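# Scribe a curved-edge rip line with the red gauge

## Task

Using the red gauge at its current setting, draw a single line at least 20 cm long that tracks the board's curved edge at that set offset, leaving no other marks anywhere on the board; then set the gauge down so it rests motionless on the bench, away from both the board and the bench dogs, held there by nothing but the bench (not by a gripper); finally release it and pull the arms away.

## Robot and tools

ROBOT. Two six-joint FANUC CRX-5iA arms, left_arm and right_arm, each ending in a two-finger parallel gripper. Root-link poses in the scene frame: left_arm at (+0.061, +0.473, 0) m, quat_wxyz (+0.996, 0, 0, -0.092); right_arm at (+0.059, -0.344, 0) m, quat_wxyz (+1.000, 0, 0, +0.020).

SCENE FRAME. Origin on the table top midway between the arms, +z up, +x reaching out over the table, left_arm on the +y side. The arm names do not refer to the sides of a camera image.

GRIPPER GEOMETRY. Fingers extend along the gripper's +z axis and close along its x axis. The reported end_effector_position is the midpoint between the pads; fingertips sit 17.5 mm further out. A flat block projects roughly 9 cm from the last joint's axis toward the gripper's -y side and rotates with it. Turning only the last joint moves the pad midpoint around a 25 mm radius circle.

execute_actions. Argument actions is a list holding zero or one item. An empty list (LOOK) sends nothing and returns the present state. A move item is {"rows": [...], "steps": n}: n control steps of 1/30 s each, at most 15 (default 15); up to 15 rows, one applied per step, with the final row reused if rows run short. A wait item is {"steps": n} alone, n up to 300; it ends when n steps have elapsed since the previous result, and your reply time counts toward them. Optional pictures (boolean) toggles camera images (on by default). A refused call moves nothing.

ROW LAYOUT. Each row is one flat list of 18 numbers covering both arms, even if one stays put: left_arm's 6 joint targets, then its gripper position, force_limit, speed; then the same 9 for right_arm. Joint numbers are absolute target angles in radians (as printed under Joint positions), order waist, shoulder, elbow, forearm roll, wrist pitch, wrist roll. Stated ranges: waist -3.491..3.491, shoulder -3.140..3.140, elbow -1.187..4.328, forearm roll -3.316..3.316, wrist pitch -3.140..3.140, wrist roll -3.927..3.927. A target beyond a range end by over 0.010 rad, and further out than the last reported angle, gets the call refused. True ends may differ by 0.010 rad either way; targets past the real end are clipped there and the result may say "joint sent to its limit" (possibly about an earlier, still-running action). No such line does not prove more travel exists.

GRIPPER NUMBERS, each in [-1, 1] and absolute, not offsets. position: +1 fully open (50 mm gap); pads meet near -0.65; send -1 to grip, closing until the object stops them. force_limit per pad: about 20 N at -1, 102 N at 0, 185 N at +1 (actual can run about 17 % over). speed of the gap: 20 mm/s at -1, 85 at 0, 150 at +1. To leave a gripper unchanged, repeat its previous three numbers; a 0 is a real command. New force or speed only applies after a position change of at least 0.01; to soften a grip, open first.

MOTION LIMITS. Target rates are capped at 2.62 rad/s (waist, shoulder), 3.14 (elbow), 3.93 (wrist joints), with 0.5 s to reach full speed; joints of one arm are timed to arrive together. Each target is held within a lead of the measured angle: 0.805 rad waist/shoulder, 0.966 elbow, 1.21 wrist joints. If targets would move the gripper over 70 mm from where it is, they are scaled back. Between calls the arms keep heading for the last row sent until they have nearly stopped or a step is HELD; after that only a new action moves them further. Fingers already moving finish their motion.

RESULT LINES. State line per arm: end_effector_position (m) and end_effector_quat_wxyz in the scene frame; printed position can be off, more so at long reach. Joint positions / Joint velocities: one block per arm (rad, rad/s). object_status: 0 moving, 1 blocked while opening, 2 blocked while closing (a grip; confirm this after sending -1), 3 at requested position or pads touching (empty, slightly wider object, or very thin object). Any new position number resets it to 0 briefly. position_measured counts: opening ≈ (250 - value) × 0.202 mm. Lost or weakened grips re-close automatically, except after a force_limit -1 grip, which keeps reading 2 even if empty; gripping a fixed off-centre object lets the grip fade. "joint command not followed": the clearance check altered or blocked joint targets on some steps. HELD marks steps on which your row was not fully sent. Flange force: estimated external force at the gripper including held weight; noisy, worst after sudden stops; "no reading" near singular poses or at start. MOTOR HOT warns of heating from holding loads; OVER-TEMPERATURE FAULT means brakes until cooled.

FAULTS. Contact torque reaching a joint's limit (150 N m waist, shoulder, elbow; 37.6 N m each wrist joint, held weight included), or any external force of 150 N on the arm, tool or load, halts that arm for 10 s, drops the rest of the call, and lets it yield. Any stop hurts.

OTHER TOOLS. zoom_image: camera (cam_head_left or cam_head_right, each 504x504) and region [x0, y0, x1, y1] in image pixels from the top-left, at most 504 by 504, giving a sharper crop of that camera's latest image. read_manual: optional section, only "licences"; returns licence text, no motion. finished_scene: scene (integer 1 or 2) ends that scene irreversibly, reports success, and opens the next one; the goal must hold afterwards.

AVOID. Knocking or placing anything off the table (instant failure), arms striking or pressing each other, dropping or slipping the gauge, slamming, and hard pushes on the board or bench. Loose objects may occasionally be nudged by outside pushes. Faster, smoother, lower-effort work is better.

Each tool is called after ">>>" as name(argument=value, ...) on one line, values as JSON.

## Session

>>> execute_actions(actions=[])

Scene clock: 0.00 s of 4800.00 s.
left_arm: end_effector_position=(+0.1490, +0.1065, +0.1432) position_measured=3 object_status=3 end_effector_quat_wxyz=(+0.052, +0.397, +0.879, +0.258) | right_arm: end_effector_position=(+0.4010, -0.6678, +0.3061) position_measured=3 object_status=3 end_effector_quat_wxyz=(-0.118, -0.345, +0.816, +0.448)
Joint positions: left_arm=[-1.124  0.166 -0.071 -0.407 -1.681  2.057] | right_arm=[-0.698  0.755  0.965 -0.485 -2.681  2.696]
Joint velocities: left_arm=[ 0.001 -0.002  0.     0.     0.    -0.001] | right_arm=[-0.001 -0.001 -0.     0.     0.    -0.001]
Flange force (N, the push that the arm receives, along the gripper's own x y z axes): no reading

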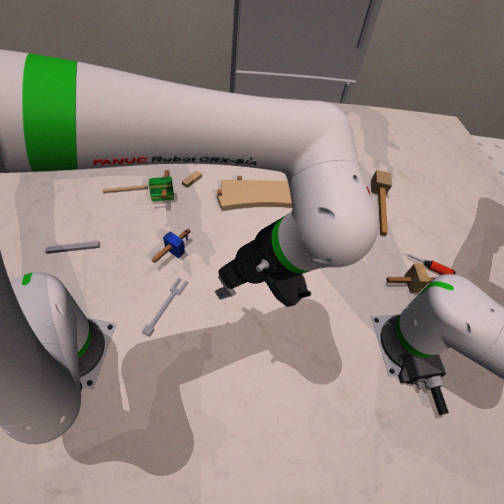

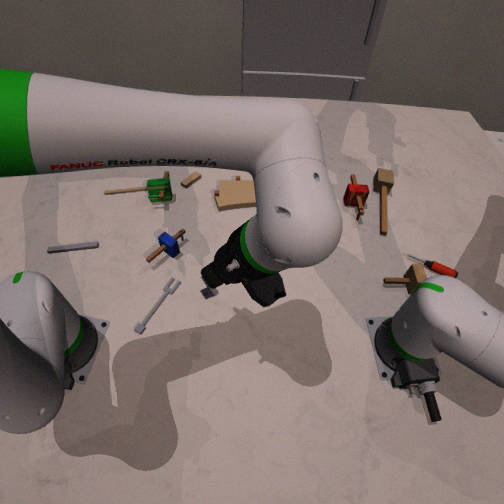

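>>> execute_actions(actions=[{"rows":[[0.9,0.1,0,0,-1.47,2.057,1,0,0,-0.3,0.2,0,0,-1.371,1.5,1,0,0]]}], pictures=false)

>>> execute_actions(actions=[{"steps":80}])

>>> zoom_image(camera="cam_head_left", region=[330,160,400,230])

>>> zoom_image(camera="cam_head_right", region=[200,165,320,245])

Scene clock: 9.27 s of 4800.00 s.
left_arm: end_effector_position=(+0.2640, +0.0975, +0.1646) position_measured=3 object_status=3 end_effector_quat_wxyz=(-0.001, +0.216, +0.964, +0.153) | right_arm: end_effector_position=(+0.4646, -0.6251, +0.2164) position_measured=3 object_status=3 end_effector_quat_wxyz=(-0.136, -0.032, +0.973, +0.183)
Joint positions: left_arm=[-0.723  0.138 -0.041 -0.235 -1.592  2.057] | right_arm=[-0.477  0.447  0.43  -0.216 -1.963  2.033]
Joint velocities: left_arm=[ 0.967 -0.052  0.055  0.308  0.16  -0.   ] | right_arm=[ 0.698 -0.971 -1.687  0.841  2.307 -2.079]
Flange force (N, the push that the arm receives, along the gripper's own x y z axes): left_arm=[-0.4 -3.7 0.2] | right_arm=[-8.0 -4.5 -10.2]
Steps of this call (steps 1 to 90: nothing new was sent; then 5.77 s passed at rest; steps 91 to 105: all 15 steps of this action). Readings (joint positions | what the end effector reports):
91: left_arm=[-1.123 0.166 -0.071 -0.407 -1.681 2.057] | right_arm=[-0.698 0.755 0.965 -0.485 -2.680 2.696] | left_arm position_measured=3 object_status=3 | right_arm position_measured=3 object_status=3
92: left_arm=[-1.119 0.166 -0.071 -0.404 -1.680 2.057] | right_arm=[-0.696 0.752 0.959 -0.482 -2.673 2.689] | left_arm position_measured=3 object_status=3 | right_arm position_measured=3 object_status=3
94: left_arm=[-1.092 0.164 -0.069 -0.391 -1.673 2.057] | right_arm=[-0.683 0.733 0.927 -0.466 -2.633 2.649] | left_arm position_measured=3 object_status=3 | right_arm position_measured=3 object_status=3
98: left_arm=[-0.970 0.154 -0.058 -0.330 -1.642 2.057] | right_arm=[-0.623 0.650 0.782 -0.393 -2.448 2.469] | left_arm position_measured=3 object_status=3 | right_arm position_measured=3 object_status=3
105: the state above

Scene clock: 11.93 s of 4800.00 s.
left_arm: end_effector_position=(+0.5236, +0.6739, +0.2220) position_measured=3 object_status=3 end_effector_quat_wxyz=(+0.000, -0.565, +0.825, +0.000) | right_arm: end_effector_position=(+0.5037, -0.6224, +0.1734) position_measured=3 object_status=3 end_effector_quat_wxyz=(-0.000, +0.165, +0.986, +0.000)
Joint positions: left_arm=[ 0.9    0.1    0.     0.    -1.47   2.057] | right_arm=[-0.3    0.2   -0.     0.    -1.371  1.5  ]
Joint velocities: left_arm=[ 0.001 -0.    -0.001 -0.001  0.     0.002] | right_arm=[ 0.001  0.001  0.     0.    -0.001 -0.   ]
Flange force (N, the push that the arm receives, along the gripper's own x y z axes): left_arm=[4.2 3.6 2.7] | right_arm=[-1.6 -1.9 -2.4]
Steps of this call (steps 1 to 75: the robot went on to your last target; steps 76 to 80: nothing new was sent). Readings (joint positions | what the end effector reports):
1: left_arm=[-0.690 0.137 -0.039 -0.224 -1.587 2.057] | right_arm=[-0.454 0.414 0.372 -0.187 -1.884 1.961] | left_arm position_measured=3 object_status=3 | right_arm position_measured=3 object_status=3
2: left_arm=[-0.658 0.135 -0.038 -0.215 -1.582 2.057] | right_arm=[-0.430 0.381 0.315 -0.158 -1.805 1.890] | left_arm position_measured=3 object_status=3 | right_arm position_measured=3 object_status=3
4: left_arm=[-0.595 0.132 -0.035 -0.197 -1.572 2.057] | right_arm=[-0.386 0.321 0.210 -0.105 -1.660 1.760] | left_arm position_measured=3 object_status=3 | right_arm position_measured=3 object_status=3
8: left_arm=[-0.473 0.127 -0.029 -0.167 -1.557 2.057] | right_arm=[-0.324 0.234 0.059 -0.030 -1.452 1.573] | left_arm position_measured=3 object_status=3 | right_arm position_measured=3 object_status=3
80: the state above
All arms were judged still, so your last target was given up. Only a new action makes them travel on or press farther. Fingers that are still opening or closing keep moving.

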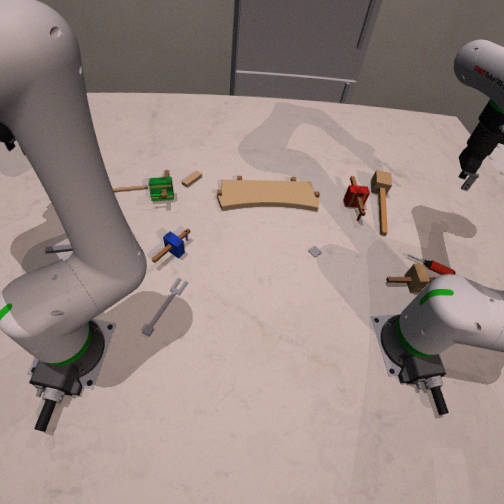

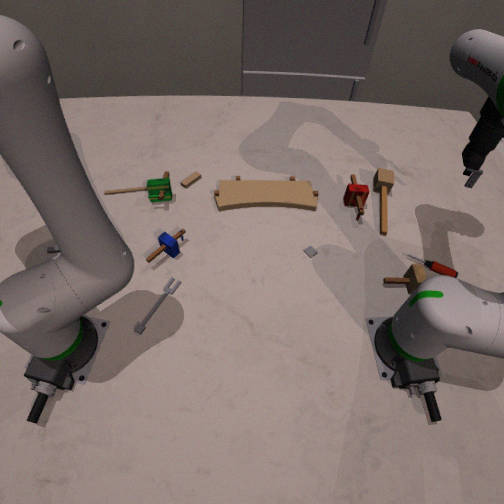

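Region (330, 160, 400, 230) of cam_head_left's 504x504 image, scaled by 7.200, with more detail than that image has.

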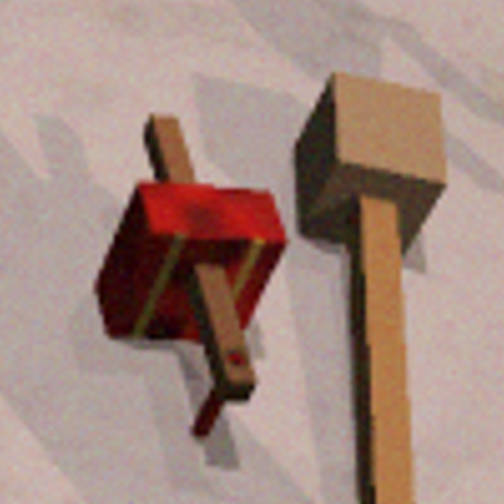

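Region (200, 165, 320, 245) of cam_head_right's 504x504 image, scaled by 4.200, with more detail than that image has.

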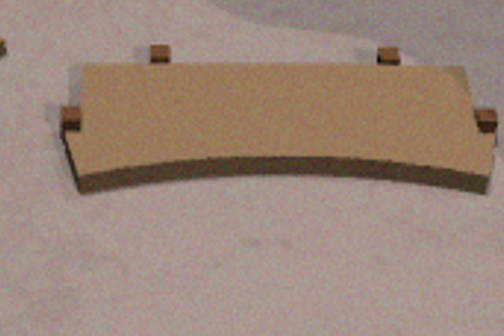

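>>> execute_actions(actions=[{"rows":[[0.25,0.4,0.4,-1.5708,1.6368,0,1,0,0,0.3727,0.2207,-0.1283,0,-1.2218,1.218,1,0,0]]}], pictures=false)

>>> execute_actions(actions=[{"steps":20}])

>>> zoom_image(camera="cam_head_left", region=[320,140,410,230])

Scene clock: 45.83 s of 4800.00 s.
left_arm: end_effector_position=(+0.6452, +0.7747, +0.2275) position_measured=3 object_status=3 end_effector_quat_wxyz=(+0.175, -0.195, +0.930, +0.256) | right_arm: end_effector_position=(+0.5606, -0.4768, +0.1446) position_measured=3 object_status=3 end_effector_quat_wxyz=(+0.000, +0.077, +0.997, -0.000)
Joint positions: left_arm=[ 0.692  0.196  0.128 -0.441 -1.028  1.616] | right_arm=[ 0.003  0.209 -0.058  0.    -1.304  1.373]
Joint velocities: left_arm=[-0.4    0.185  0.247 -1.012  1.026 -1.03 ] | right_arm=[ 0.727  0.023 -0.138 -0.     0.159 -0.303]
Flange force (N, the push that the arm receives, along the gripper's own x y z axes): left_arm=[1.6 -3.0 2.3] | right_arm=[-3.2 -0.2 -1.7]
Steps of this call (steps 1 to 90: nothing new was sent; then 30.40 s passed at rest; steps 91 to 105: all 15 steps of this action). Readings (joint positions | what the end effector reports):
91: left_arm=[0.900 0.100 0.000 -0.000 -1.469 2.057] | right_arm=[-0.299 0.200 -0.000 0.000 -1.371 1.500] | left_arm position_measured=3 object_status=3 | right_arm position_measured=3 object_status=3
92: left_arm=[0.896 0.102 0.003 -0.007 -1.462 2.050] | right_arm=[-0.295 0.200 -0.001 0.000 -1.370 1.498] | left_arm position_measured=3 object_status=3 | right_arm position_measured=3 object_status=3
94: left_arm=[0.875 0.112 0.016 -0.048 -1.422 2.009] | right_arm=[-0.268 0.200 -0.006 0.000 -1.364 1.487] | left_arm position_measured=3 object_status=3 | right_arm position_measured=3 object_status=3
98: left_arm=[0.799 0.147 0.062 -0.194 -1.276 1.863] | right_arm=[-0.168 0.204 -0.025 0.000 -1.342 1.445] | left_arm position_measured=3 object_status=3 | right_arm position_measured=3 object_status=3
105: the state above

Scene clock: 46.50 s of 4800.00 s.
left_arm: end_effector_position=(+0.8585, +0.7432, +0.3554) position_measured=3 object_status=3 end_effector_quat_wxyz=(+0.280, +0.379, +0.688, +0.552) | right_arm: end_effector_position=(+0.5655, -0.2903, +0.1101) position_measured=3 object_status=3 end_effector_quat_wxyz=(+0.000, -0.030, +1.000, -0.000)
Joint positions: left_arm=[ 0.494  0.288  0.25  -0.948 -0.349  0.954] | right_arm=[ 0.372  0.221 -0.128  0.    -1.222  1.218]
Joint velocities: left_arm=[-0.209  0.097  0.129 -0.534  0.981 -0.82 ] | right_arm=[ 0.007  0.    -0.002 -0.001  0.003 -0.003]
Flange force (N, the push that the arm receives, along the gripper's own x y z axes): left_arm=[1.5 -1.1 -0.2] | right_arm=[-5.3 -3.1 -2.7]
Steps of this call (steps 1 to 20: the robot went on to your last target). Readings (joint positions | what the end effector reports):
1: left_arm=[0.678 0.202 0.136 -0.475 -0.994 1.581] | right_arm=[0.028 0.210 -0.063 0.000 -1.298 1.363] | left_arm position_measured=3 object_status=3 | right_arm position_measured=3 object_status=3
2: left_arm=[0.666 0.208 0.144 -0.508 -0.959 1.546] | right_arm=[0.053 0.211 -0.067 0.000 -1.293 1.352] | left_arm position_measured=3 object_status=3 | right_arm position_measured=3 object_status=3
4: left_arm=[0.641 0.220 0.159 -0.571 -0.890 1.477] | right_arm=[0.102 0.212 -0.077 0.000 -1.282 1.332] | left_arm position_measured=3 object_status=3 | right_arm position_measured=3 object_status=3
8: left_arm=[0.597 0.240 0.187 -0.684 -0.753 1.340] | right_arm=[0.201 0.215 -0.095 0.000 -1.260 1.290] | left_arm position_measured=3 object_status=3 | right_arm position_measured=3 object_status=3
20: the state above

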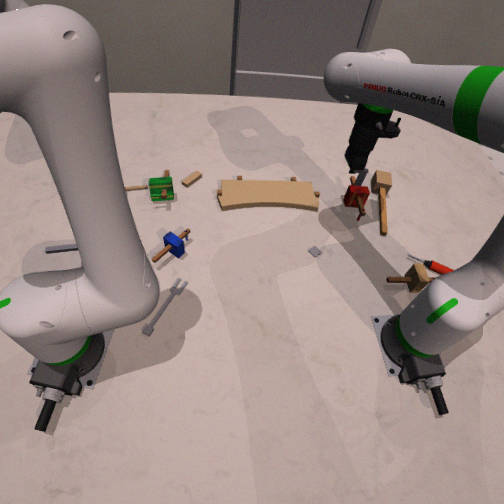

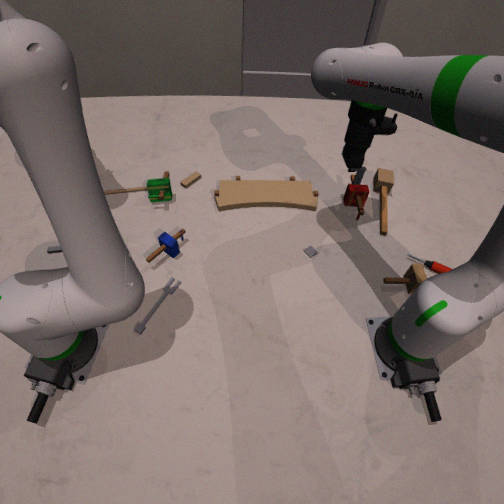

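Region (320, 140, 410, 230) of cam_head_left's 504x504 image, scaled by 5.600, with more detail than that image has.

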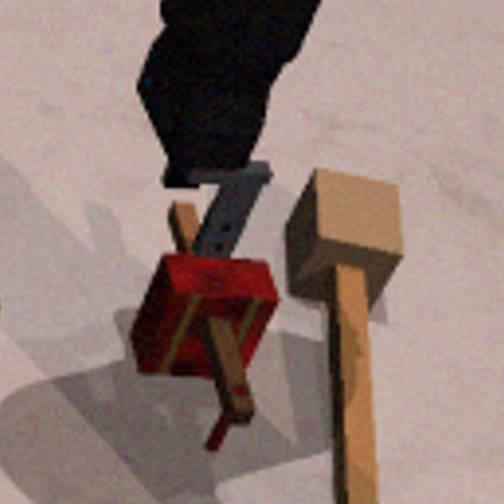

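>>> execute_actions(actions=[{"rows":[[0.25,0.4,0.4,-1.5708,1.6368,0,1,0,0,0.3544,0.2157,-0.1968,0,-1.1583,1.2364,1,0,0]]}])

>>> zoom_image(camera="cam_head_left", region=[330,160,400,230])

Scene clock: 56.23 s of 4800.00 s.
left_arm: end_effector_position=(+0.6743, +0.1840, +0.4326) position_measured=3 object_status=3 end_effector_quat_wxyz=(+0.500, +0.500, -0.500, +0.500) | right_arm: end_effector_position=(+0.5557, -0.3036, +0.0854) position_measured=3 object_status=3 end_effector_quat_wxyz=(+0.000, -0.030, +1.000, +0.000)
Joint positions: left_arm=[ 0.25   0.4    0.4   -1.571  1.637 -0.   ] | right_arm=[ 0.355  0.215 -0.197 -0.    -1.158  1.236]
Joint velocities: left_arm=[-0.002  0.    -0.001 -0.     0.     0.   ] | right_arm=[-0.002 -0.    -0.002 -0.     0.002  0.001]
Flange force (N, the push that the arm receives, along the gripper's own x y z axes): left_arm=[0.1 4.3 1.0] | right_arm=[-0.5 32.5 -121.5]
Steps of this call (steps 1 to 75: the robot went on to your last target; steps 76 to 140: nothing new was sent; then 4.57 s passed at rest; steps 141 to 155: all 15 steps of this action). Readings (joint positions | what the end effector reports):
141: left_arm=[0.250 0.400 0.400 -1.571 1.637 -0.000] | right_arm=[0.373 0.221 -0.129 0.000 -1.221 1.218] | left_arm position_measured=3 object_status=3 | right_arm position_measured=3 object_status=3
142: left_arm=[0.250 0.400 0.400 -1.571 1.637 -0.000] | right_arm=[0.372 0.221 -0.135 -0.000 -1.216 1.219] | left_arm position_measured=3 object_status=3 | right_arm position_measured=3 object_status=3
144: left_arm=[0.250 0.400 0.400 -1.571 1.637 -0.000] | right_arm=[0.364 0.218 -0.164 -0.000 -1.189 1.227] | left_arm position_measured=3 object_status=3 | right_arm position_measured=3 object_status=3
148: left_arm=[0.250 0.400 0.400 -1.571 1.637 -0.000] | right_arm=[0.355 0.216 -0.194 -0.000 -1.161 1.236] | left_arm position_measured=3 object_status=3 | right_arm position_measured=3 object_status=3
155: the state above

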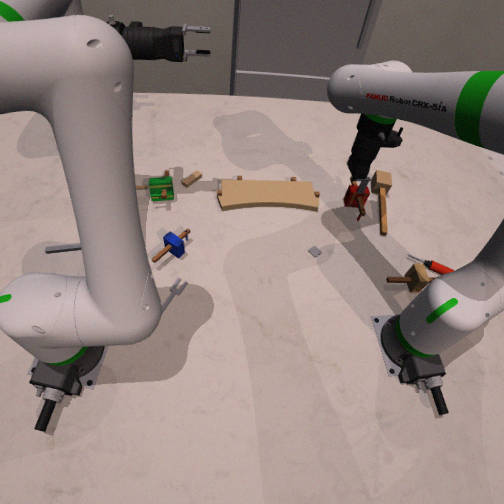

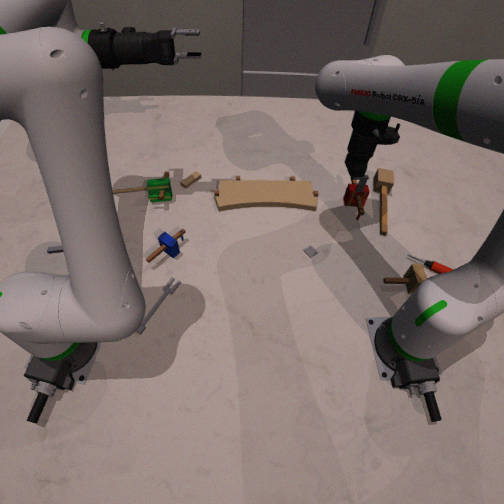

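Region (330, 160, 400, 230) of cam_head_left's 504x504 image, scaled by 7.200, with more detail than that image has.

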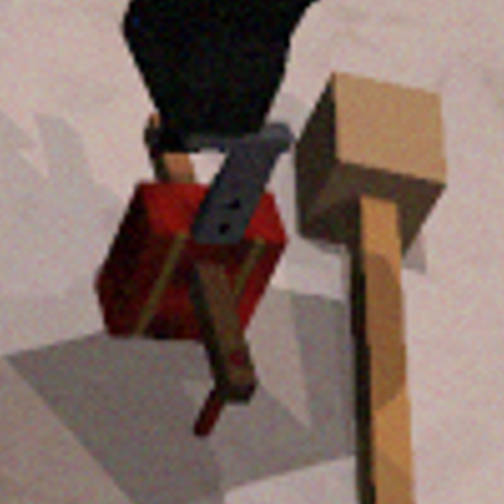

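>>> execute_actions(actions=[{"rows":[[0.25,0.4,0.4,-1.5708,1.6368,0,1,0,0,0.3544,0.2061,-0.186,0,-1.1787,1.2364,1,0,0]],"steps":9}], pictures=false)

>>> execute_actions(actions=[{"rows":[[0.25,0.4,0.4,-1.5708,1.6368,0,1,0,0,0.3648,0.176,-0.2226,0,-1.1722,1.226,1,0,0]],"steps":9}], pictures=false)

>>> execute_actions(actions=[{"rows":[[0.25,0.4,0.4,-1.5708,1.6368,0,1,0,0,0.3648,0.1844,-0.2331,0,-1.1533,1.226,1,0,0]],"steps":10}])

>>> zoom_image(camera="cam_head_left", region=[330,160,400,230])

Scene clock: 72.10 s of 4800.00 s.
left_arm: end_effector_position=(+0.6743, +0.1840, +0.4326) position_measured=3 object_status=3 end_effector_quat_wxyz=(+0.500, +0.500, -0.500, +0.500) | right_arm: end_effector_position=(+0.5551, -0.3041, +0.0937) position_measured=3 object_status=3 end_effector_quat_wxyz=(-0.000, -0.030, +1.000, +0.000)
Joint positions: left_arm=[ 0.25   0.4    0.4   -1.571  1.637 -0.   ] | right_arm=[ 0.354  0.206 -0.186 -0.    -1.178  1.236]
Joint velocities: left_arm=[-0.001  0.     0.    -0.     0.     0.001] | right_arm=[ 0.    -0.004  0.004  0.003 -0.006 -0.002]
Flange force (N, the push that the arm receives, along the gripper's own x y z axes): left_arm=[-0.2 3.3 -0.5] | right_arm=[1.3 -1.9 -1.6]
Steps of this call (steps 1 to 15: the robot went on to your last target; steps 16 to 90: nothing new was sent; then 12.57 s passed at rest; steps 91 to 99: all 9 steps of this action). Readings (joint positions | what the end effector reports):
91: left_arm=[0.250 0.400 0.400 -1.571 1.637 -0.000] | right_arm=[0.354 0.216 -0.197 -0.000 -1.159 1.236] | left_arm position_measured=3 object_status=3 | right_arm position_measured=3 object_status=3
92: left_arm=[0.250 0.400 0.400 -1.571 1.637 -0.000] | right_arm=[0.354 0.214 -0.194 -0.001 -1.163 1.236] | left_arm position_measured=3 object_status=3 | right_arm position_measured=3 object_status=3
94: left_arm=[0.250 0.400 0.400 -1.571 1.637 -0.000] | right_arm=[0.354 0.210 -0.189 -0.001 -1.173 1.236] | left_arm position_measured=3 object_status=3 | right_arm position_measured=3 object_status=3
98: left_arm=[0.250 0.400 0.400 -1.571 1.637 -0.000] | right_arm=[0.354 0.207 -0.186 -0.000 -1.178 1.236] | left_arm position_measured=3 object_status=3 | right_arm position_measured=3 object_status=3
99: the state above

Scene clock: 72.40 s of 4800.00 s.
left_arm: end_effector_position=(+0.6743, +0.1840, +0.4326) position_measured=3 object_status=3 end_effector_quat_wxyz=(+0.500, +0.500, -0.500, +0.500) | right_arm: end_effector_position=(+0.5426, -0.3041, +0.0938) position_measured=3 object_status=3 end_effector_quat_wxyz=(+0.000, -0.030, +1.000, -0.000)
Joint positions: left_arm=[ 0.25   0.4    0.4   -1.571  1.637  0.   ] | right_arm=[ 0.364  0.177 -0.222  0.    -1.172  1.226]
Joint velocities: left_arm=[-0.     0.    -0.002  0.001  0.     0.002] | right_arm=[ 0.004 -0.008 -0.011 -0.     0.002 -0.004]
Flange force (N, the push that the arm receives, along the gripper's own x y z axes): left_arm=[-0.6 2.6 0.7] | right_arm=[-4.7 0.9 -3.3]
Steps of this call (steps 1 to 9: all 9 steps of this action). Readings (joint positions | what the end effector reports):
1: left_arm=[0.250 0.400 0.400 -1.571 1.637 0.000] | right_arm=[0.354 0.206 -0.187 -0.000 -1.178 1.236] | left_arm position_measured=3 object_status=3 | right_arm position_measured=3 object_status=3
2: left_arm=[0.250 0.400 0.400 -1.571 1.637 -0.000] | right_arm=[0.356 0.201 -0.192 0.000 -1.178 1.235] | left_arm position_measured=3 object_status=3 | right_arm position_measured=3 object_status=3
4: left_arm=[0.250 0.400 0.400 -1.571 1.637 -0.000] | right_arm=[0.361 0.186 -0.211 0.000 -1.175 1.230] | left_arm position_measured=3 object_status=3 | right_arm position_measured=3 object_status=3
8: left_arm=[0.250 0.400 0.400 -1.571 1.637 -0.000] | right_arm=[0.364 0.177 -0.221 0.000 -1.172 1.226] | left_arm position_measured=3 object_status=3 | right_arm position_measured=3 object_status=3
9: the state above

Scene clock: 72.73 s of 4800.00 s.
left_arm: end_effector_position=(+0.6743, +0.1840, +0.4326) position_measured=3 object_status=3 end_effector_quat_wxyz=(+0.500, +0.500, -0.500, +0.500) | right_arm: end_effector_position=(+0.5425, -0.3040, +0.0858) position_measured=3 object_status=3 end_effector_quat_wxyz=(+0.000, -0.030, +1.000, -0.000)
Joint positions: left_arm=[ 0.25   0.4    0.4   -1.571  1.637 -0.   ] | right_arm=[ 0.365  0.184 -0.233  0.    -1.154  1.226]
Joint velocities: left_arm=[-0.001  0.     0.     0.    -0.    -0.001] | right_arm=[-0.     0.001 -0.002  0.001  0.003 -0.001]
Flange force (N, the push that the arm receives, along the gripper's own x y z axes): left_arm=[-0.5 2.9 0.4] | right_arm=[0.7 -2.1 -1.2]
Steps of this call (steps 1 to 10: all 10 steps of this action). Readings (joint positions | what the end effector reports):
1: left_arm=[0.250 0.400 0.400 -1.571 1.637 -0.000] | right_arm=[0.365 0.177 -0.223 0.000 -1.171 1.226] | left_arm position_measured=3 object_status=3 | right_arm position_measured=3 object_status=3
2: left_arm=[0.250 0.400 0.400 -1.571 1.637 -0.000] | right_arm=[0.365 0.178 -0.226 0.000 -1.166 1.226] | left_arm position_measured=3 object_status=3 | right_arm position_measured=3 object_status=3
4: left_arm=[0.250 0.400 0.400 -1.571 1.637 -0.000] | right_arm=[0.365 0.182 -0.231 0.000 -1.158 1.226] | left_arm position_measured=3 object_status=3 | right_arm position_measured=3 object_status=3
8: left_arm=[0.250 0.400 0.400 -1.571 1.637 0.000] | right_arm=[0.365 0.184 -0.233 0.000 -1.154 1.226] | left_arm position_measured=3 object_status=3 | right_arm position_measured=3 object_status=3
10: the state above

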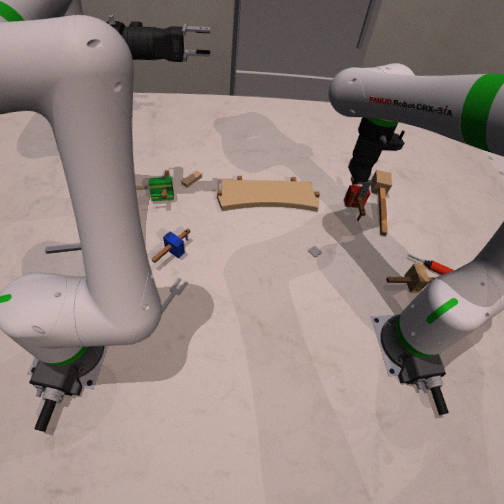

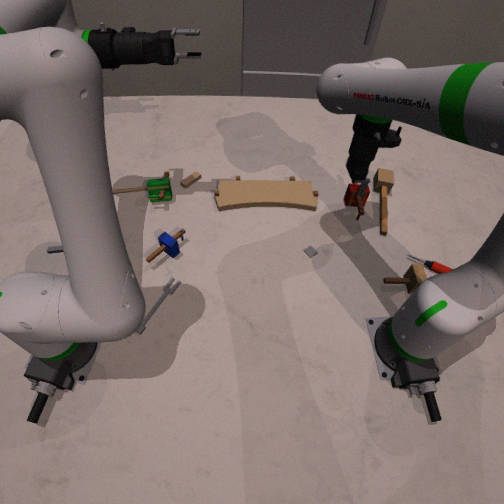

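Region (330, 160, 400, 230) of cam_head_left's 504x504 image, scaled by 7.200, with more detail than that image has.

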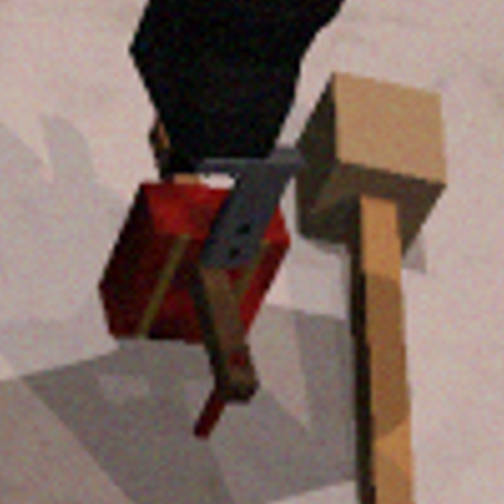

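>>> execute_actions(actions=[{"rows":[[0.25,0.4,0.4,-1.5708,1.6368,0,1,0,0,0.3648,0.1939,-0.2449,0,-1.132,1.226,1,0,0]],"steps":10}], pictures=false)

>>> execute_actions(actions=[{"rows":[[0.25,0.4,0.4,-1.5708,1.6368,0,1,0,0,0.3648,0.1939,-0.2449,0,-1.132,1.226,-1,-0.3,-0.5]]}])

>>> zoom_image(camera="cam_head_left", region=[330,160,400,230])

Scene clock: 84.43 s of 4800.00 s.
left_arm: end_effector_position=(+0.6743, +0.1840, +0.4326) position_measured=3 object_status=3 end_effector_quat_wxyz=(+0.500, +0.500, -0.500, +0.500) | right_arm: end_effector_position=(+0.5425, -0.3039, +0.0767) position_measured=3 object_status=3 end_effector_quat_wxyz=(-0.000, -0.030, +1.000, +0.000)
Joint positions: left_arm=[ 0.25   0.4    0.4   -1.571  1.637 -0.   ] | right_arm=[ 0.365  0.194 -0.245 -0.    -1.132  1.226]
Joint velocities: left_arm=[-0.    -0.001  0.001 -0.001  0.     0.   ] | right_arm=[ 0.001  0.001 -0.002  0.     0.003 -0.001]
Flange force (N, the push that the arm receives, along the gripper's own x y z axes): left_arm=[-0.3 2.6 1.1] | right_arm=[0.2 -1.1 -1.5]
Steps of this call (steps 1 to 15: the robot went on to your last target; steps 16 to 90: nothing new was sent; then 8.37 s passed at rest; steps 91 to 100: all 10 steps of this action). Readings (joint positions | what the end effector reports):
91: left_arm=[0.250 0.400 0.400 -1.571 1.637 -0.000] | right_arm=[0.365 0.185 -0.234 -0.000 -1.152 1.226] | left_arm position_measured=3 object_status=3 | right_arm position_measured=3 object_status=3
92: left_arm=[0.250 0.400 0.400 -1.571 1.637 -0.000] | right_arm=[0.365 0.187 -0.237 -0.000 -1.147 1.226] | left_arm position_measured=3 object_status=3 | right_arm position_measured=3 object_status=3
94: left_arm=[0.250 0.400 0.400 -1.571 1.637 -0.000] | right_arm=[0.365 0.192 -0.242 -0.000 -1.137 1.226] | left_arm position_measured=3 object_status=3 | right_arm position_measured=3 object_status=3
98: left_arm=[0.250 0.400 0.400 -1.571 1.637 -0.000] | right_arm=[0.365 0.194 -0.245 -0.000 -1.133 1.226] | left_arm position_measured=3 object_status=3 | right_arm position_measured=3 object_status=3
100: the state above

Scene clock: 84.93 s of 4800.00 s.
left_arm: end_effector_position=(+0.6743, +0.1840, +0.4326) position_measured=3 object_status=3 end_effector_quat_wxyz=(+0.500, +0.500, -0.500, +0.500) | right_arm: end_effector_position=(+0.5425, -0.3039, +0.0766) position_measured=86 object_status=0 end_effector_quat_wxyz=(-0.000, -0.030, +1.000, +0.000)
Joint positions: left_arm=[ 0.25   0.4    0.4   -1.571  1.637 -0.   ] | right_arm=[ 0.365  0.194 -0.245 -0.    -1.132  1.226]
Joint velocities: left_arm=[ 0.001  0.001 -0.001  0.    -0.     0.   ] | right_arm=[ 0.     0.    -0.    -0.001 -0.002 -0.002]
Flange force (N, the push that the arm receives, along the gripper's own x y z axes): left_arm=[-1.5 5.5 1.7] | right_arm=[-2.9 -2.2 -2.7]
Steps of this call (steps 1 to 15: all 15 steps of this action). Readings (joint positions | what the end effector reports):
1: left_arm=[0.250 0.400 0.400 -1.571 1.637 0.000] | right_arm=[0.365 0.194 -0.245 -0.000 -1.132 1.226] | left_arm position_measured=3 object_status=3 | right_arm position_measured=10 object_status=0
2: left_arm=[0.250 0.400 0.400 -1.571 1.637 0.000] | right_arm=[0.365 0.194 -0.245 -0.000 -1.132 1.226] | left_arm position_measured=3 object_status=3 | right_arm position_measured=18 object_status=0
4: left_arm=[0.250 0.400 0.400 -1.571 1.637 0.000] | right_arm=[0.365 0.194 -0.245 -0.000 -1.132 1.226] | left_arm position_measured=3 object_status=3 | right_arm position_measured=36 object_status=0
8: left_arm=[0.250 0.400 0.400 -1.571 1.637 -0.000] | right_arm=[0.365 0.194 -0.245 -0.000 -1.132 1.226] | left_arm position_measured=3 object_status=3 | right_arm position_measured=70 object_status=0
15: the state above

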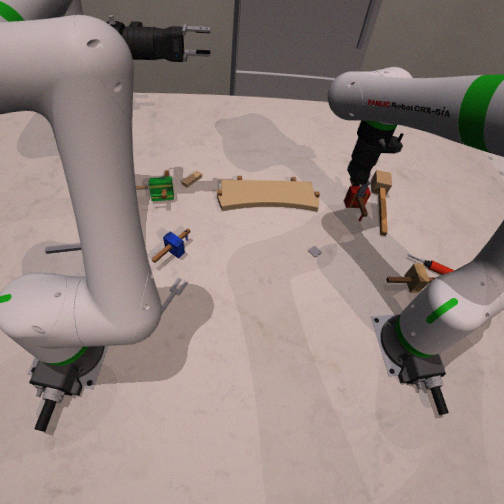

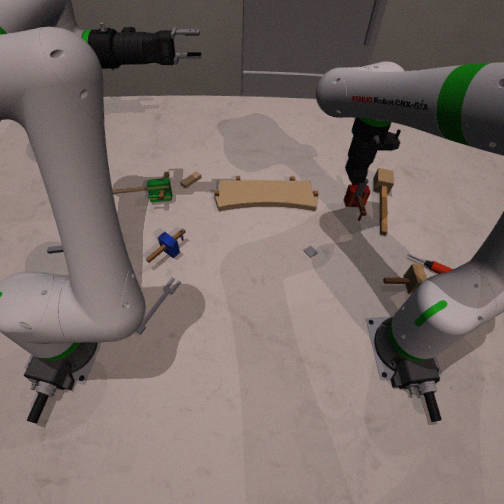

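Region (330, 160, 400, 230) of cam_head_left's 504x504 image, scaled by 7.200, with more detail than that image has.

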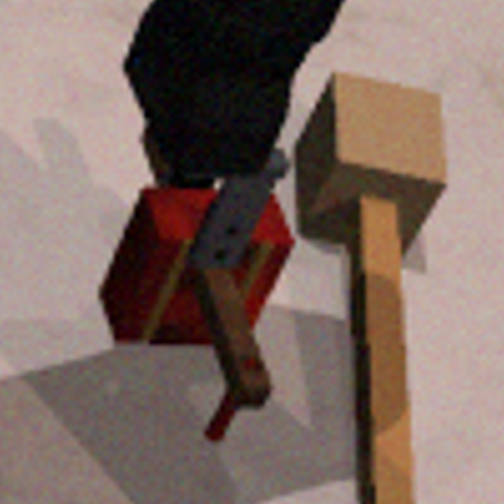

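>>> execute_actions(actions=[{"rows":[[0.25,0.4,0.4,-1.5708,1.6368,0,1,0,0,0.3648,0.1939,-0.2449,0,-1.132,1.226,0.8,-0.3,0]],"steps":8}], pictures=false)

>>> execute_actions(actions=[{"rows":[[0.25,0.4,0.4,-1.5708,1.6368,0,1,0,0,0.3728,0.195,-0.2436,0,-1.1322,1.2,0.8,-0.3,0]],"steps":8}], pictures=false)

>>> execute_actions(actions=[{"rows":[[0.25,0.4,0.4,-1.5708,1.6368,0,1,0,0,0.3728,0.195,-0.2436,0,-1.1322,1.2,-1,-0.3,-0.5]]}])

>>> zoom_image(camera="cam_head_left", region=[330,160,400,230])

Scene clock: 99.57 s of 4800.00 s.
left_arm: end_effector_position=(+0.6743, +0.1840, +0.4326) position_measured=3 object_status=3 end_effector_quat_wxyz=(+0.500, +0.500, -0.500, +0.500) | right_arm: end_effector_position=(+0.5425, -0.3039, +0.0766) position_measured=32 object_status=0 end_effector_quat_wxyz=(-0.000, -0.030, +1.000, -0.000)
Joint positions: left_arm=[ 0.25   0.4    0.4   -1.571  1.637 -0.   ] | right_arm=[ 0.365  0.194 -0.245  0.    -1.132  1.226]
Joint velocities: left_arm=[ 0.001  0.002  0.     0.    -0.     0.002] | right_arm=[ 0.    -0.    -0.     0.001 -0.     0.001]
Flange force (N, the push that the arm receives, along the gripper's own x y z axes): left_arm=[0.5 2.7 -0.4] | right_arm=[-2.9 -1.3 -2.8]
Steps of this call (steps 1 to 15: the robot went on to your last target; steps 16 to 90: nothing new was sent; then 11.37 s passed at rest; steps 91 to 98: all 8 steps of this action). Readings (joint positions | what the end effector reports):
91: left_arm=[0.250 0.400 0.400 -1.571 1.637 -0.000] | right_arm=[0.365 0.194 -0.245 0.000 -1.132 1.226] | left_arm position_measured=3 object_status=3 | right_arm position_measured=75 object_status=0
92: left_arm=[0.250 0.400 0.400 -1.571 1.637 -0.000] | right_arm=[0.365 0.194 -0.245 0.000 -1.132 1.226] | left_arm position_measured=3 object_status=3 | right_arm position_measured=61 object_status=0
94: left_arm=[0.250 0.400 0.400 -1.571 1.637 -0.000] | right_arm=[0.365 0.194 -0.245 0.000 -1.132 1.226] | left_arm position_measured=3 object_status=3 | right_arm position_measured=35 object_status=0
98: the state above

Scene clock: 99.83 s of 4800.00 s.
left_arm: end_effector_position=(+0.6743, +0.1840, +0.4326) position_measured=3 object_status=3 end_effector_quat_wxyz=(+0.500, +0.500, -0.500, +0.500) | right_arm: end_effector_position=(+0.5420, -0.3001, +0.0766) position_measured=32 object_status=3 end_effector_quat_wxyz=(+0.000, -0.021, +1.000, +0.000)
Joint positions: left_arm=[ 0.25   0.4    0.4   -1.571  1.637  0.   ] | right_arm=[ 0.373  0.195 -0.244  0.    -1.132  1.201]
Joint velocities: left_arm=[-0.     0.001 -0.     0.     0.    -0.   ] | right_arm=[ 0.004  0.001  0.     0.     0.001 -0.012]
Flange force (N, the push that the arm receives, along the gripper's own x y z axes): left_arm=[-0.4 3.1 0.5] | right_arm=[-2.5 1.8 -1.8]
Steps of this call (steps 1 to 8: all 8 steps of this action). Readings (joint positions | what the end effector reports):
1: left_arm=[0.250 0.400 0.400 -1.571 1.637 -0.000] | right_arm=[0.365 0.194 -0.245 0.000 -1.132 1.225] | left_arm position_measured=3 object_status=3 | right_arm position_measured=32 object_status=0
2: left_arm=[0.250 0.400 0.400 -1.571 1.637 -0.000] | right_arm=[0.367 0.194 -0.245 0.000 -1.132 1.219] | left_arm position_measured=3 object_status=3 | right_arm position_measured=32 object_status=0
4: left_arm=[0.250 0.400 0.400 -1.571 1.637 0.000] | right_arm=[0.371 0.195 -0.244 0.000 -1.132 1.206] | left_arm position_measured=3 object_status=3 | right_arm position_measured=32 object_status=3
8: the state above

Scene clock: 100.33 s of 4800.00 s.
left_arm: end_effector_position=(+0.6743, +0.1840, +0.4326) position_measured=3 object_status=3 end_effector_quat_wxyz=(+0.500, +0.500, -0.500, +0.500) | right_arm: end_effector_position=(+0.5420, -0.2999, +0.0766) position_measured=87 object_status=2 end_effector_quat_wxyz=(+0.000, -0.021, +1.000, -0.000)
Joint positions: left_arm=[ 0.25   0.4    0.4   -1.571  1.637 -0.   ] | right_arm=[ 0.373  0.195 -0.244  0.    -1.132  1.2  ]
Joint velocities: left_arm=[-0.001  0.     0.     0.     0.    -0.002] | right_arm=[ 0.     0.    -0.001 -0.    -0.001  0.001]
Flange force (N, the push that the arm receives, along the gripper's own x y z axes): left_arm=[0.5 -0.2 0.9] | right_arm=[-3.3 -1.5 -3.3]
Steps of this call (steps 1 to 15: all 15 steps of this action). Readings (joint positions | what the end effector reports):
1: left_arm=[0.250 0.400 0.400 -1.571 1.637 -0.000] | right_arm=[0.373 0.195 -0.244 0.000 -1.132 1.200] | left_arm position_measured=3 object_status=3 | right_arm position_measured=39 object_status=0
2: left_arm=[0.250 0.400 0.400 -1.571 1.637 -0.000] | right_arm=[0.373 0.195 -0.244 0.000 -1.132 1.200] | left_arm position_measured=3 object_status=3 | right_arm position_measured=48 object_status=0
4: left_arm=[0.250 0.400 0.400 -1.571 1.637 -0.000] | right_arm=[0.373 0.195 -0.244 0.000 -1.132 1.200] | left_arm position_measured=3 object_status=3 | right_arm position_measured=65 object_status=0
8: left_arm=[0.250 0.400 0.400 -1.571 1.637 -0.000] | right_arm=[0.373 0.195 -0.244 0.000 -1.132 1.200] | left_arm position_measured=3 object_status=3 | right_arm position_measured=87 object_status=0
15: the state above

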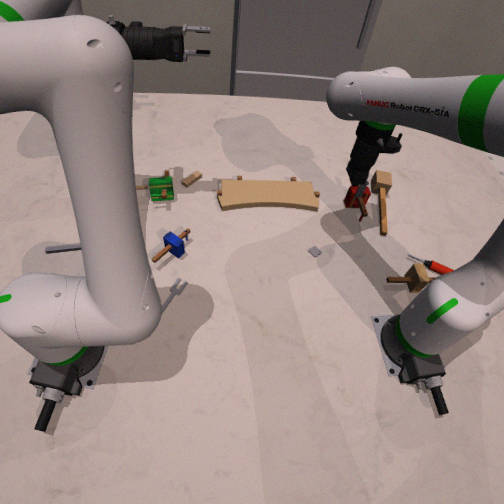

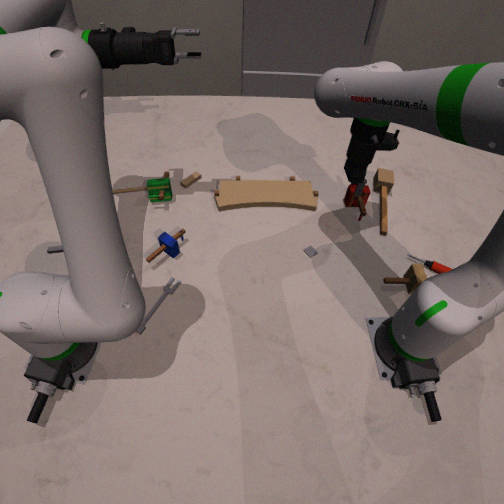

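Region (330, 160, 400, 230) of cam_head_left's 504x504 image, scaled by 7.200, with more detail than that image has.

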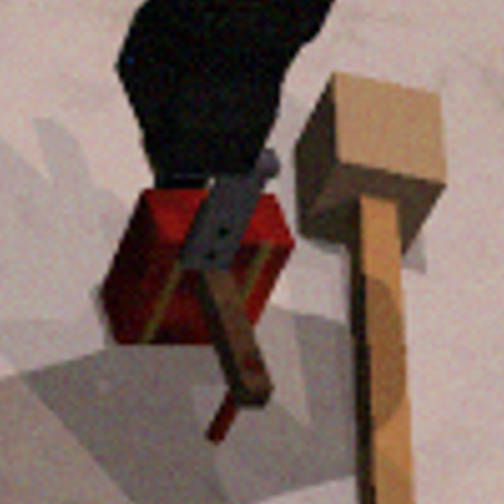

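>>> execute_actions(actions=[{"rows":[[0.25,0.4,0.4,-1.5708,1.6368,0,1,0,0,0.3728,0.115,-0.09,0,-1.366,1.2,-1,-0.3,-0.5]]}], pictures=false)

>>> execute_actions(actions=[{"rows":[[0.25,0.4,0.4,-1.5708,1.6368,0,1,0,0,0.0636,0.4,0.4,-1.5708,-1.4672,3.1416,-1,-0.3,-0.5]]}], pictures=false)

>>> execute_actions(actions=[{"steps":50}])

>>> zoom_image(camera="cam_head_left", region=[170,0,290,100])

>>> zoom_image(camera="cam_head_right", region=[160,0,280,100])

Scene clock: 112.30 s of 4800.00 s.
left_arm: end_effector_position=(+0.6743, +0.1840, +0.4326) position_measured=3 object_status=3 end_effector_quat_wxyz=(+0.500, +0.500, -0.500, +0.500) | right_arm: end_effector_position=(+0.5412, -0.3002, +0.1763) position_measured=87 object_status=2 end_effector_quat_wxyz=(-0.000, -0.021, +1.000, -0.000)
Joint positions: left_arm=[ 0.25   0.4    0.4   -1.571  1.637 -0.   ] | right_arm=[ 0.373  0.115 -0.091 -0.    -1.365  1.2  ]
Joint velocities: left_arm=[-0. -0.  0. -0.  0. -0.] | right_arm=[ 0.    -0.005  0.008 -0.001 -0.01   0.001]
Flange force (N, the push that the arm receives, along the gripper's own x y z axes): left_arm=[0.0 2.3 -0.5] | right_arm=[-3.2 -1.9 -1.6]
Steps of this call (steps 1 to 15: the robot went on to your last target; steps 16 to 90: nothing new was sent; then 8.47 s passed at rest; steps 91 to 105: all 15 steps of this action). Readings (joint positions | what the end effector reports):
91: left_arm=[0.250 0.400 0.400 -1.571 1.637 0.000] | right_arm=[0.373 0.195 -0.243 -0.000 -1.133 1.200] | left_arm position_measured=3 object_status=3 | right_arm position_measured=87 object_status=2
92: left_arm=[0.250 0.400 0.400 -1.571 1.637 0.000] | right_arm=[0.373 0.193 -0.239 -0.000 -1.140 1.200] | left_arm position_measured=3 object_status=3 | right_arm position_measured=87 object_status=2
94: left_arm=[0.250 0.400 0.400 -1.571 1.637 -0.000] | right_arm=[0.373 0.179 -0.212 -0.000 -1.180 1.200] | left_arm position_measured=3 object_status=3 | right_arm position_measured=87 object_status=2
98: left_arm=[0.250 0.400 0.400 -1.571 1.637 0.000] | right_arm=[0.373 0.135 -0.129 -0.000 -1.307 1.200] | left_arm position_measured=3 object_status=3 | right_arm position_measured=87 object_status=2
105: the state above

Scene clock: 112.80 s of 4800.00 s.
left_arm: end_effector_position=(+0.6743, +0.1840, +0.4326) position_measured=3 object_status=3 end_effector_quat_wxyz=(+0.500, +0.500, -0.500, +0.500) | right_arm: end_effector_position=(+0.5569, -0.1642, +0.1679) position_measured=87 object_status=2 end_effector_quat_wxyz=(-0.001, -0.178, +0.951, +0.254)
Joint positions: left_arm=[ 0.25   0.4    0.4   -1.571  1.637 -0.   ] | right_arm=[ 0.258  0.222  0.093 -0.519 -1.404  1.722]
Joint velocities: left_arm=[ 0.001 -0.     0.    -0.     0.     0.001] | right_arm=[-0.218  0.199  0.342 -1.167 -0.07   1.244]
Flange force (N, the push that the arm receives, along the gripper's own x y z axes): left_arm=[-0.5 5.5 0.8] | right_arm=[0.4 -3.9 -1.7]
Steps of this call (steps 1 to 15: all 15 steps of this action). Readings (joint positions | what the end effector reports):
1: left_arm=[0.250 0.400 0.400 -1.571 1.637 0.000] | right_arm=[0.373 0.115 -0.090 -0.000 -1.366 1.200] | left_arm position_measured=3 object_status=3 | right_arm position_measured=87 object_status=2
2: left_arm=[0.250 0.400 0.400 -1.571 1.637 -0.000] | right_arm=[0.371 0.117 -0.087 -0.007 -1.367 1.207] | left_arm position_measured=3 object_status=3 | right_arm position_measured=87 object_status=2
4: left_arm=[0.250 0.400 0.400 -1.571 1.637 -0.000] | right_arm=[0.361 0.127 -0.070 -0.048 -1.370 1.248] | left_arm position_measured=3 object_status=3 | right_arm position_measured=87 object_status=2
8: left_arm=[0.250 0.400 0.400 -1.571 1.637 -0.000] | right_arm=[0.319 0.167 -0.003 -0.219 -1.384 1.419] | left_arm position_measured=3 object_status=3 | right_arm position_measured=87 object_status=2
15: the state above

Scene clock: 114.47 s of 4800.00 s.
left_arm: end_effector_position=(+0.6743, +0.1840, +0.4326) position_measured=3 object_status=3 end_effector_quat_wxyz=(+0.500, +0.500, -0.500, +0.500) | right_arm: end_effector_position=(+0.6710, +0.0450, +0.4326) position_measured=87 object_status=2 end_effector_quat_wxyz=(+0.500, -0.500, +0.500, +0.500)
Joint positions: left_arm=[ 0.25   0.4    0.4   -1.571  1.637 -0.   ] | right_arm=[ 0.064  0.4    0.4   -1.571 -1.467  3.142]
Joint velocities: left_arm=[-0.001 -0.002  0.     0.001  0.     0.002] | right_arm=[ 0.001  0.     0.    -0.001  0.001 -0.002]
Flange force (N, the push that the arm receives, along the gripper's own x y z axes): left_arm=[-0.6 3.2 0.6] | right_arm=[-0.7 -1.6 -0.5]
Steps of this call (steps 1 to 50: the robot went on to your last target). Readings (joint positions | what the end effector reports):
1: left_arm=[0.250 0.400 0.400 -1.571 1.637 -0.000] | right_arm=[0.251 0.229 0.104 -0.558 -1.406 1.764] | left_arm position_measured=3 object_status=3 | right_arm position_measured=87 object_status=2
2: left_arm=[0.250 0.400 0.400 -1.571 1.637 -0.000] | right_arm=[0.244 0.235 0.115 -0.597 -1.409 1.808] | left_arm position_measured=3 object_status=3 | right_arm position_measured=87 object_status=2
4: left_arm=[0.250 0.400 0.400 -1.571 1.637 -0.000] | right_arm=[0.230 0.248 0.137 -0.671 -1.413 1.896] | left_arm position_measured=3 object_status=3 | right_arm position_measured=87 object_status=2
8: left_arm=[0.250 0.400 0.400 -1.571 1.637 -0.000] | right_arm=[0.204 0.271 0.178 -0.811 -1.422 2.082] | left_arm position_measured=3 object_status=3 | right_arm position_measured=87 object_status=2
50: the state above

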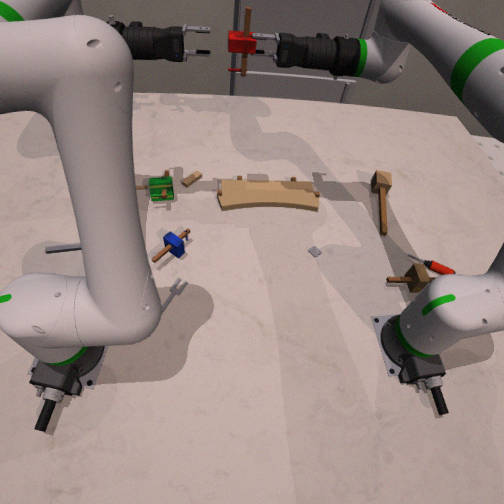

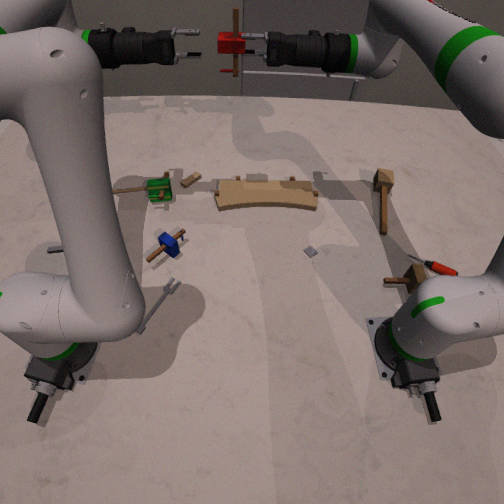

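Region (170, 0, 290, 100) of cam_head_left's 504x504 image, scaled by 4.200, with more detail than that image has.

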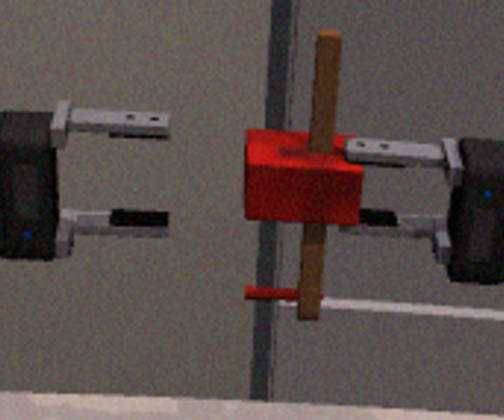

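Region (160, 0, 280, 100) of cam_head_right's 504x504 image, scaled by 4.200, with more detail than that image has.

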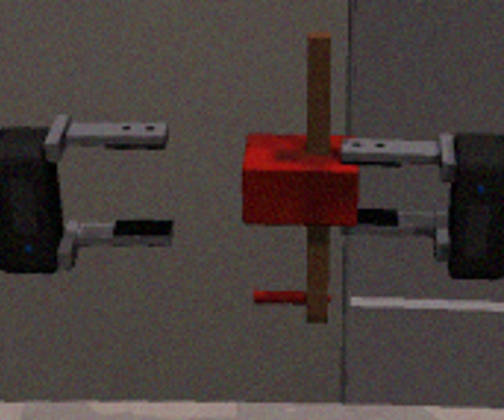

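>>> execute_actions(actions=[{"rows":[[0.16,0.4,0.4,-1.5708,1.5468,0,1,0,0,0.0636,0.4,0.4,-1.5708,-1.4672,3.1416,-1,-0.3,-0.5]]}])

>>> zoom_image(camera="cam_head_left", region=[200,10,280,80])

Scene clock: 121.10 s of 4800.00 s.
left_arm: end_effector_position=(+0.6755, +0.1310, +0.4326) position_measured=3 object_status=3 end_effector_quat_wxyz=(+0.500, +0.500, -0.500, +0.500) | right_arm: end_effector_position=(+0.6710, +0.0450, +0.4326) position_measured=87 object_status=2 end_effector_quat_wxyz=(+0.500, -0.500, +0.500, +0.500)
Joint positions: left_arm=[ 0.16   0.4    0.4   -1.571  1.547 -0.   ] | right_arm=[ 0.064  0.4    0.4   -1.571 -1.467  3.142]
Joint velocities: left_arm=[-0.003 -0.002 -0.001  0.002 -0.001  0.002] | right_arm=[ 0.    -0.    -0.001  0.     0.001 -0.001]
Flange force (N, the push that the arm receives, along the gripper's own x y z axes): left_arm=[-1.6 5.5 2.0] | right_arm=[-0.7 -1.6 -0.9]
Steps of this call (steps 1 to 15: the robot went on to your last target; steps 16 to 90: nothing new was sent; then 3.13 s passed at rest; steps 91 to 105: all 15 steps of this action). Readings (joint positions | what the end effector reports):
91: left_arm=[0.249 0.400 0.400 -1.571 1.637 -0.000] | right_arm=[0.064 0.400 0.400 -1.571 -1.467 3.142] | left_arm position_measured=3 object_status=3 | right_arm position_measured=87 object_status=2
92: left_arm=[0.245 0.400 0.400 -1.571 1.632 -0.000] | right_arm=[0.064 0.400 0.400 -1.571 -1.467 3.142] | left_arm position_measured=3 object_status=3 | right_arm position_measured=87 object_status=2
94: left_arm=[0.218 0.400 0.400 -1.571 1.605 0.000] | right_arm=[0.064 0.400 0.400 -1.571 -1.467 3.142] | left_arm position_measured=3 object_status=3 | right_arm position_measured=87 object_status=2
98: left_arm=[0.165 0.400 0.400 -1.571 1.552 0.000] | right_arm=[0.064 0.400 0.400 -1.571 -1.467 3.142] | left_arm position_measured=3 object_status=3 | right_arm position_measured=87 object_status=2
105: the state above

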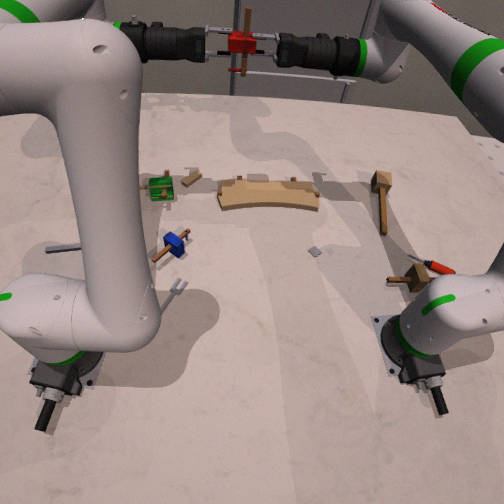

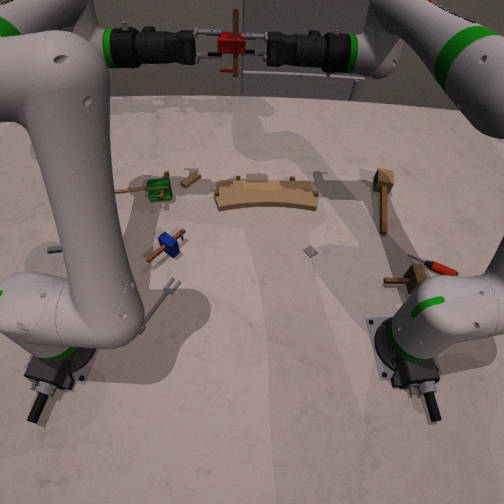

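Region (200, 10, 280, 80) of cam_head_left's 504x504 image, scaled by 6.300, with more detail than that image has; it fills the top 441 rows of this view, and the rest is white.

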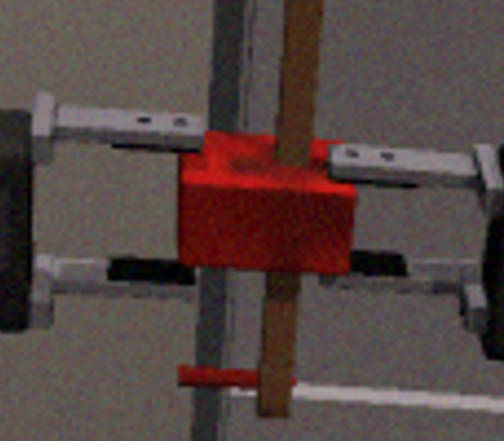

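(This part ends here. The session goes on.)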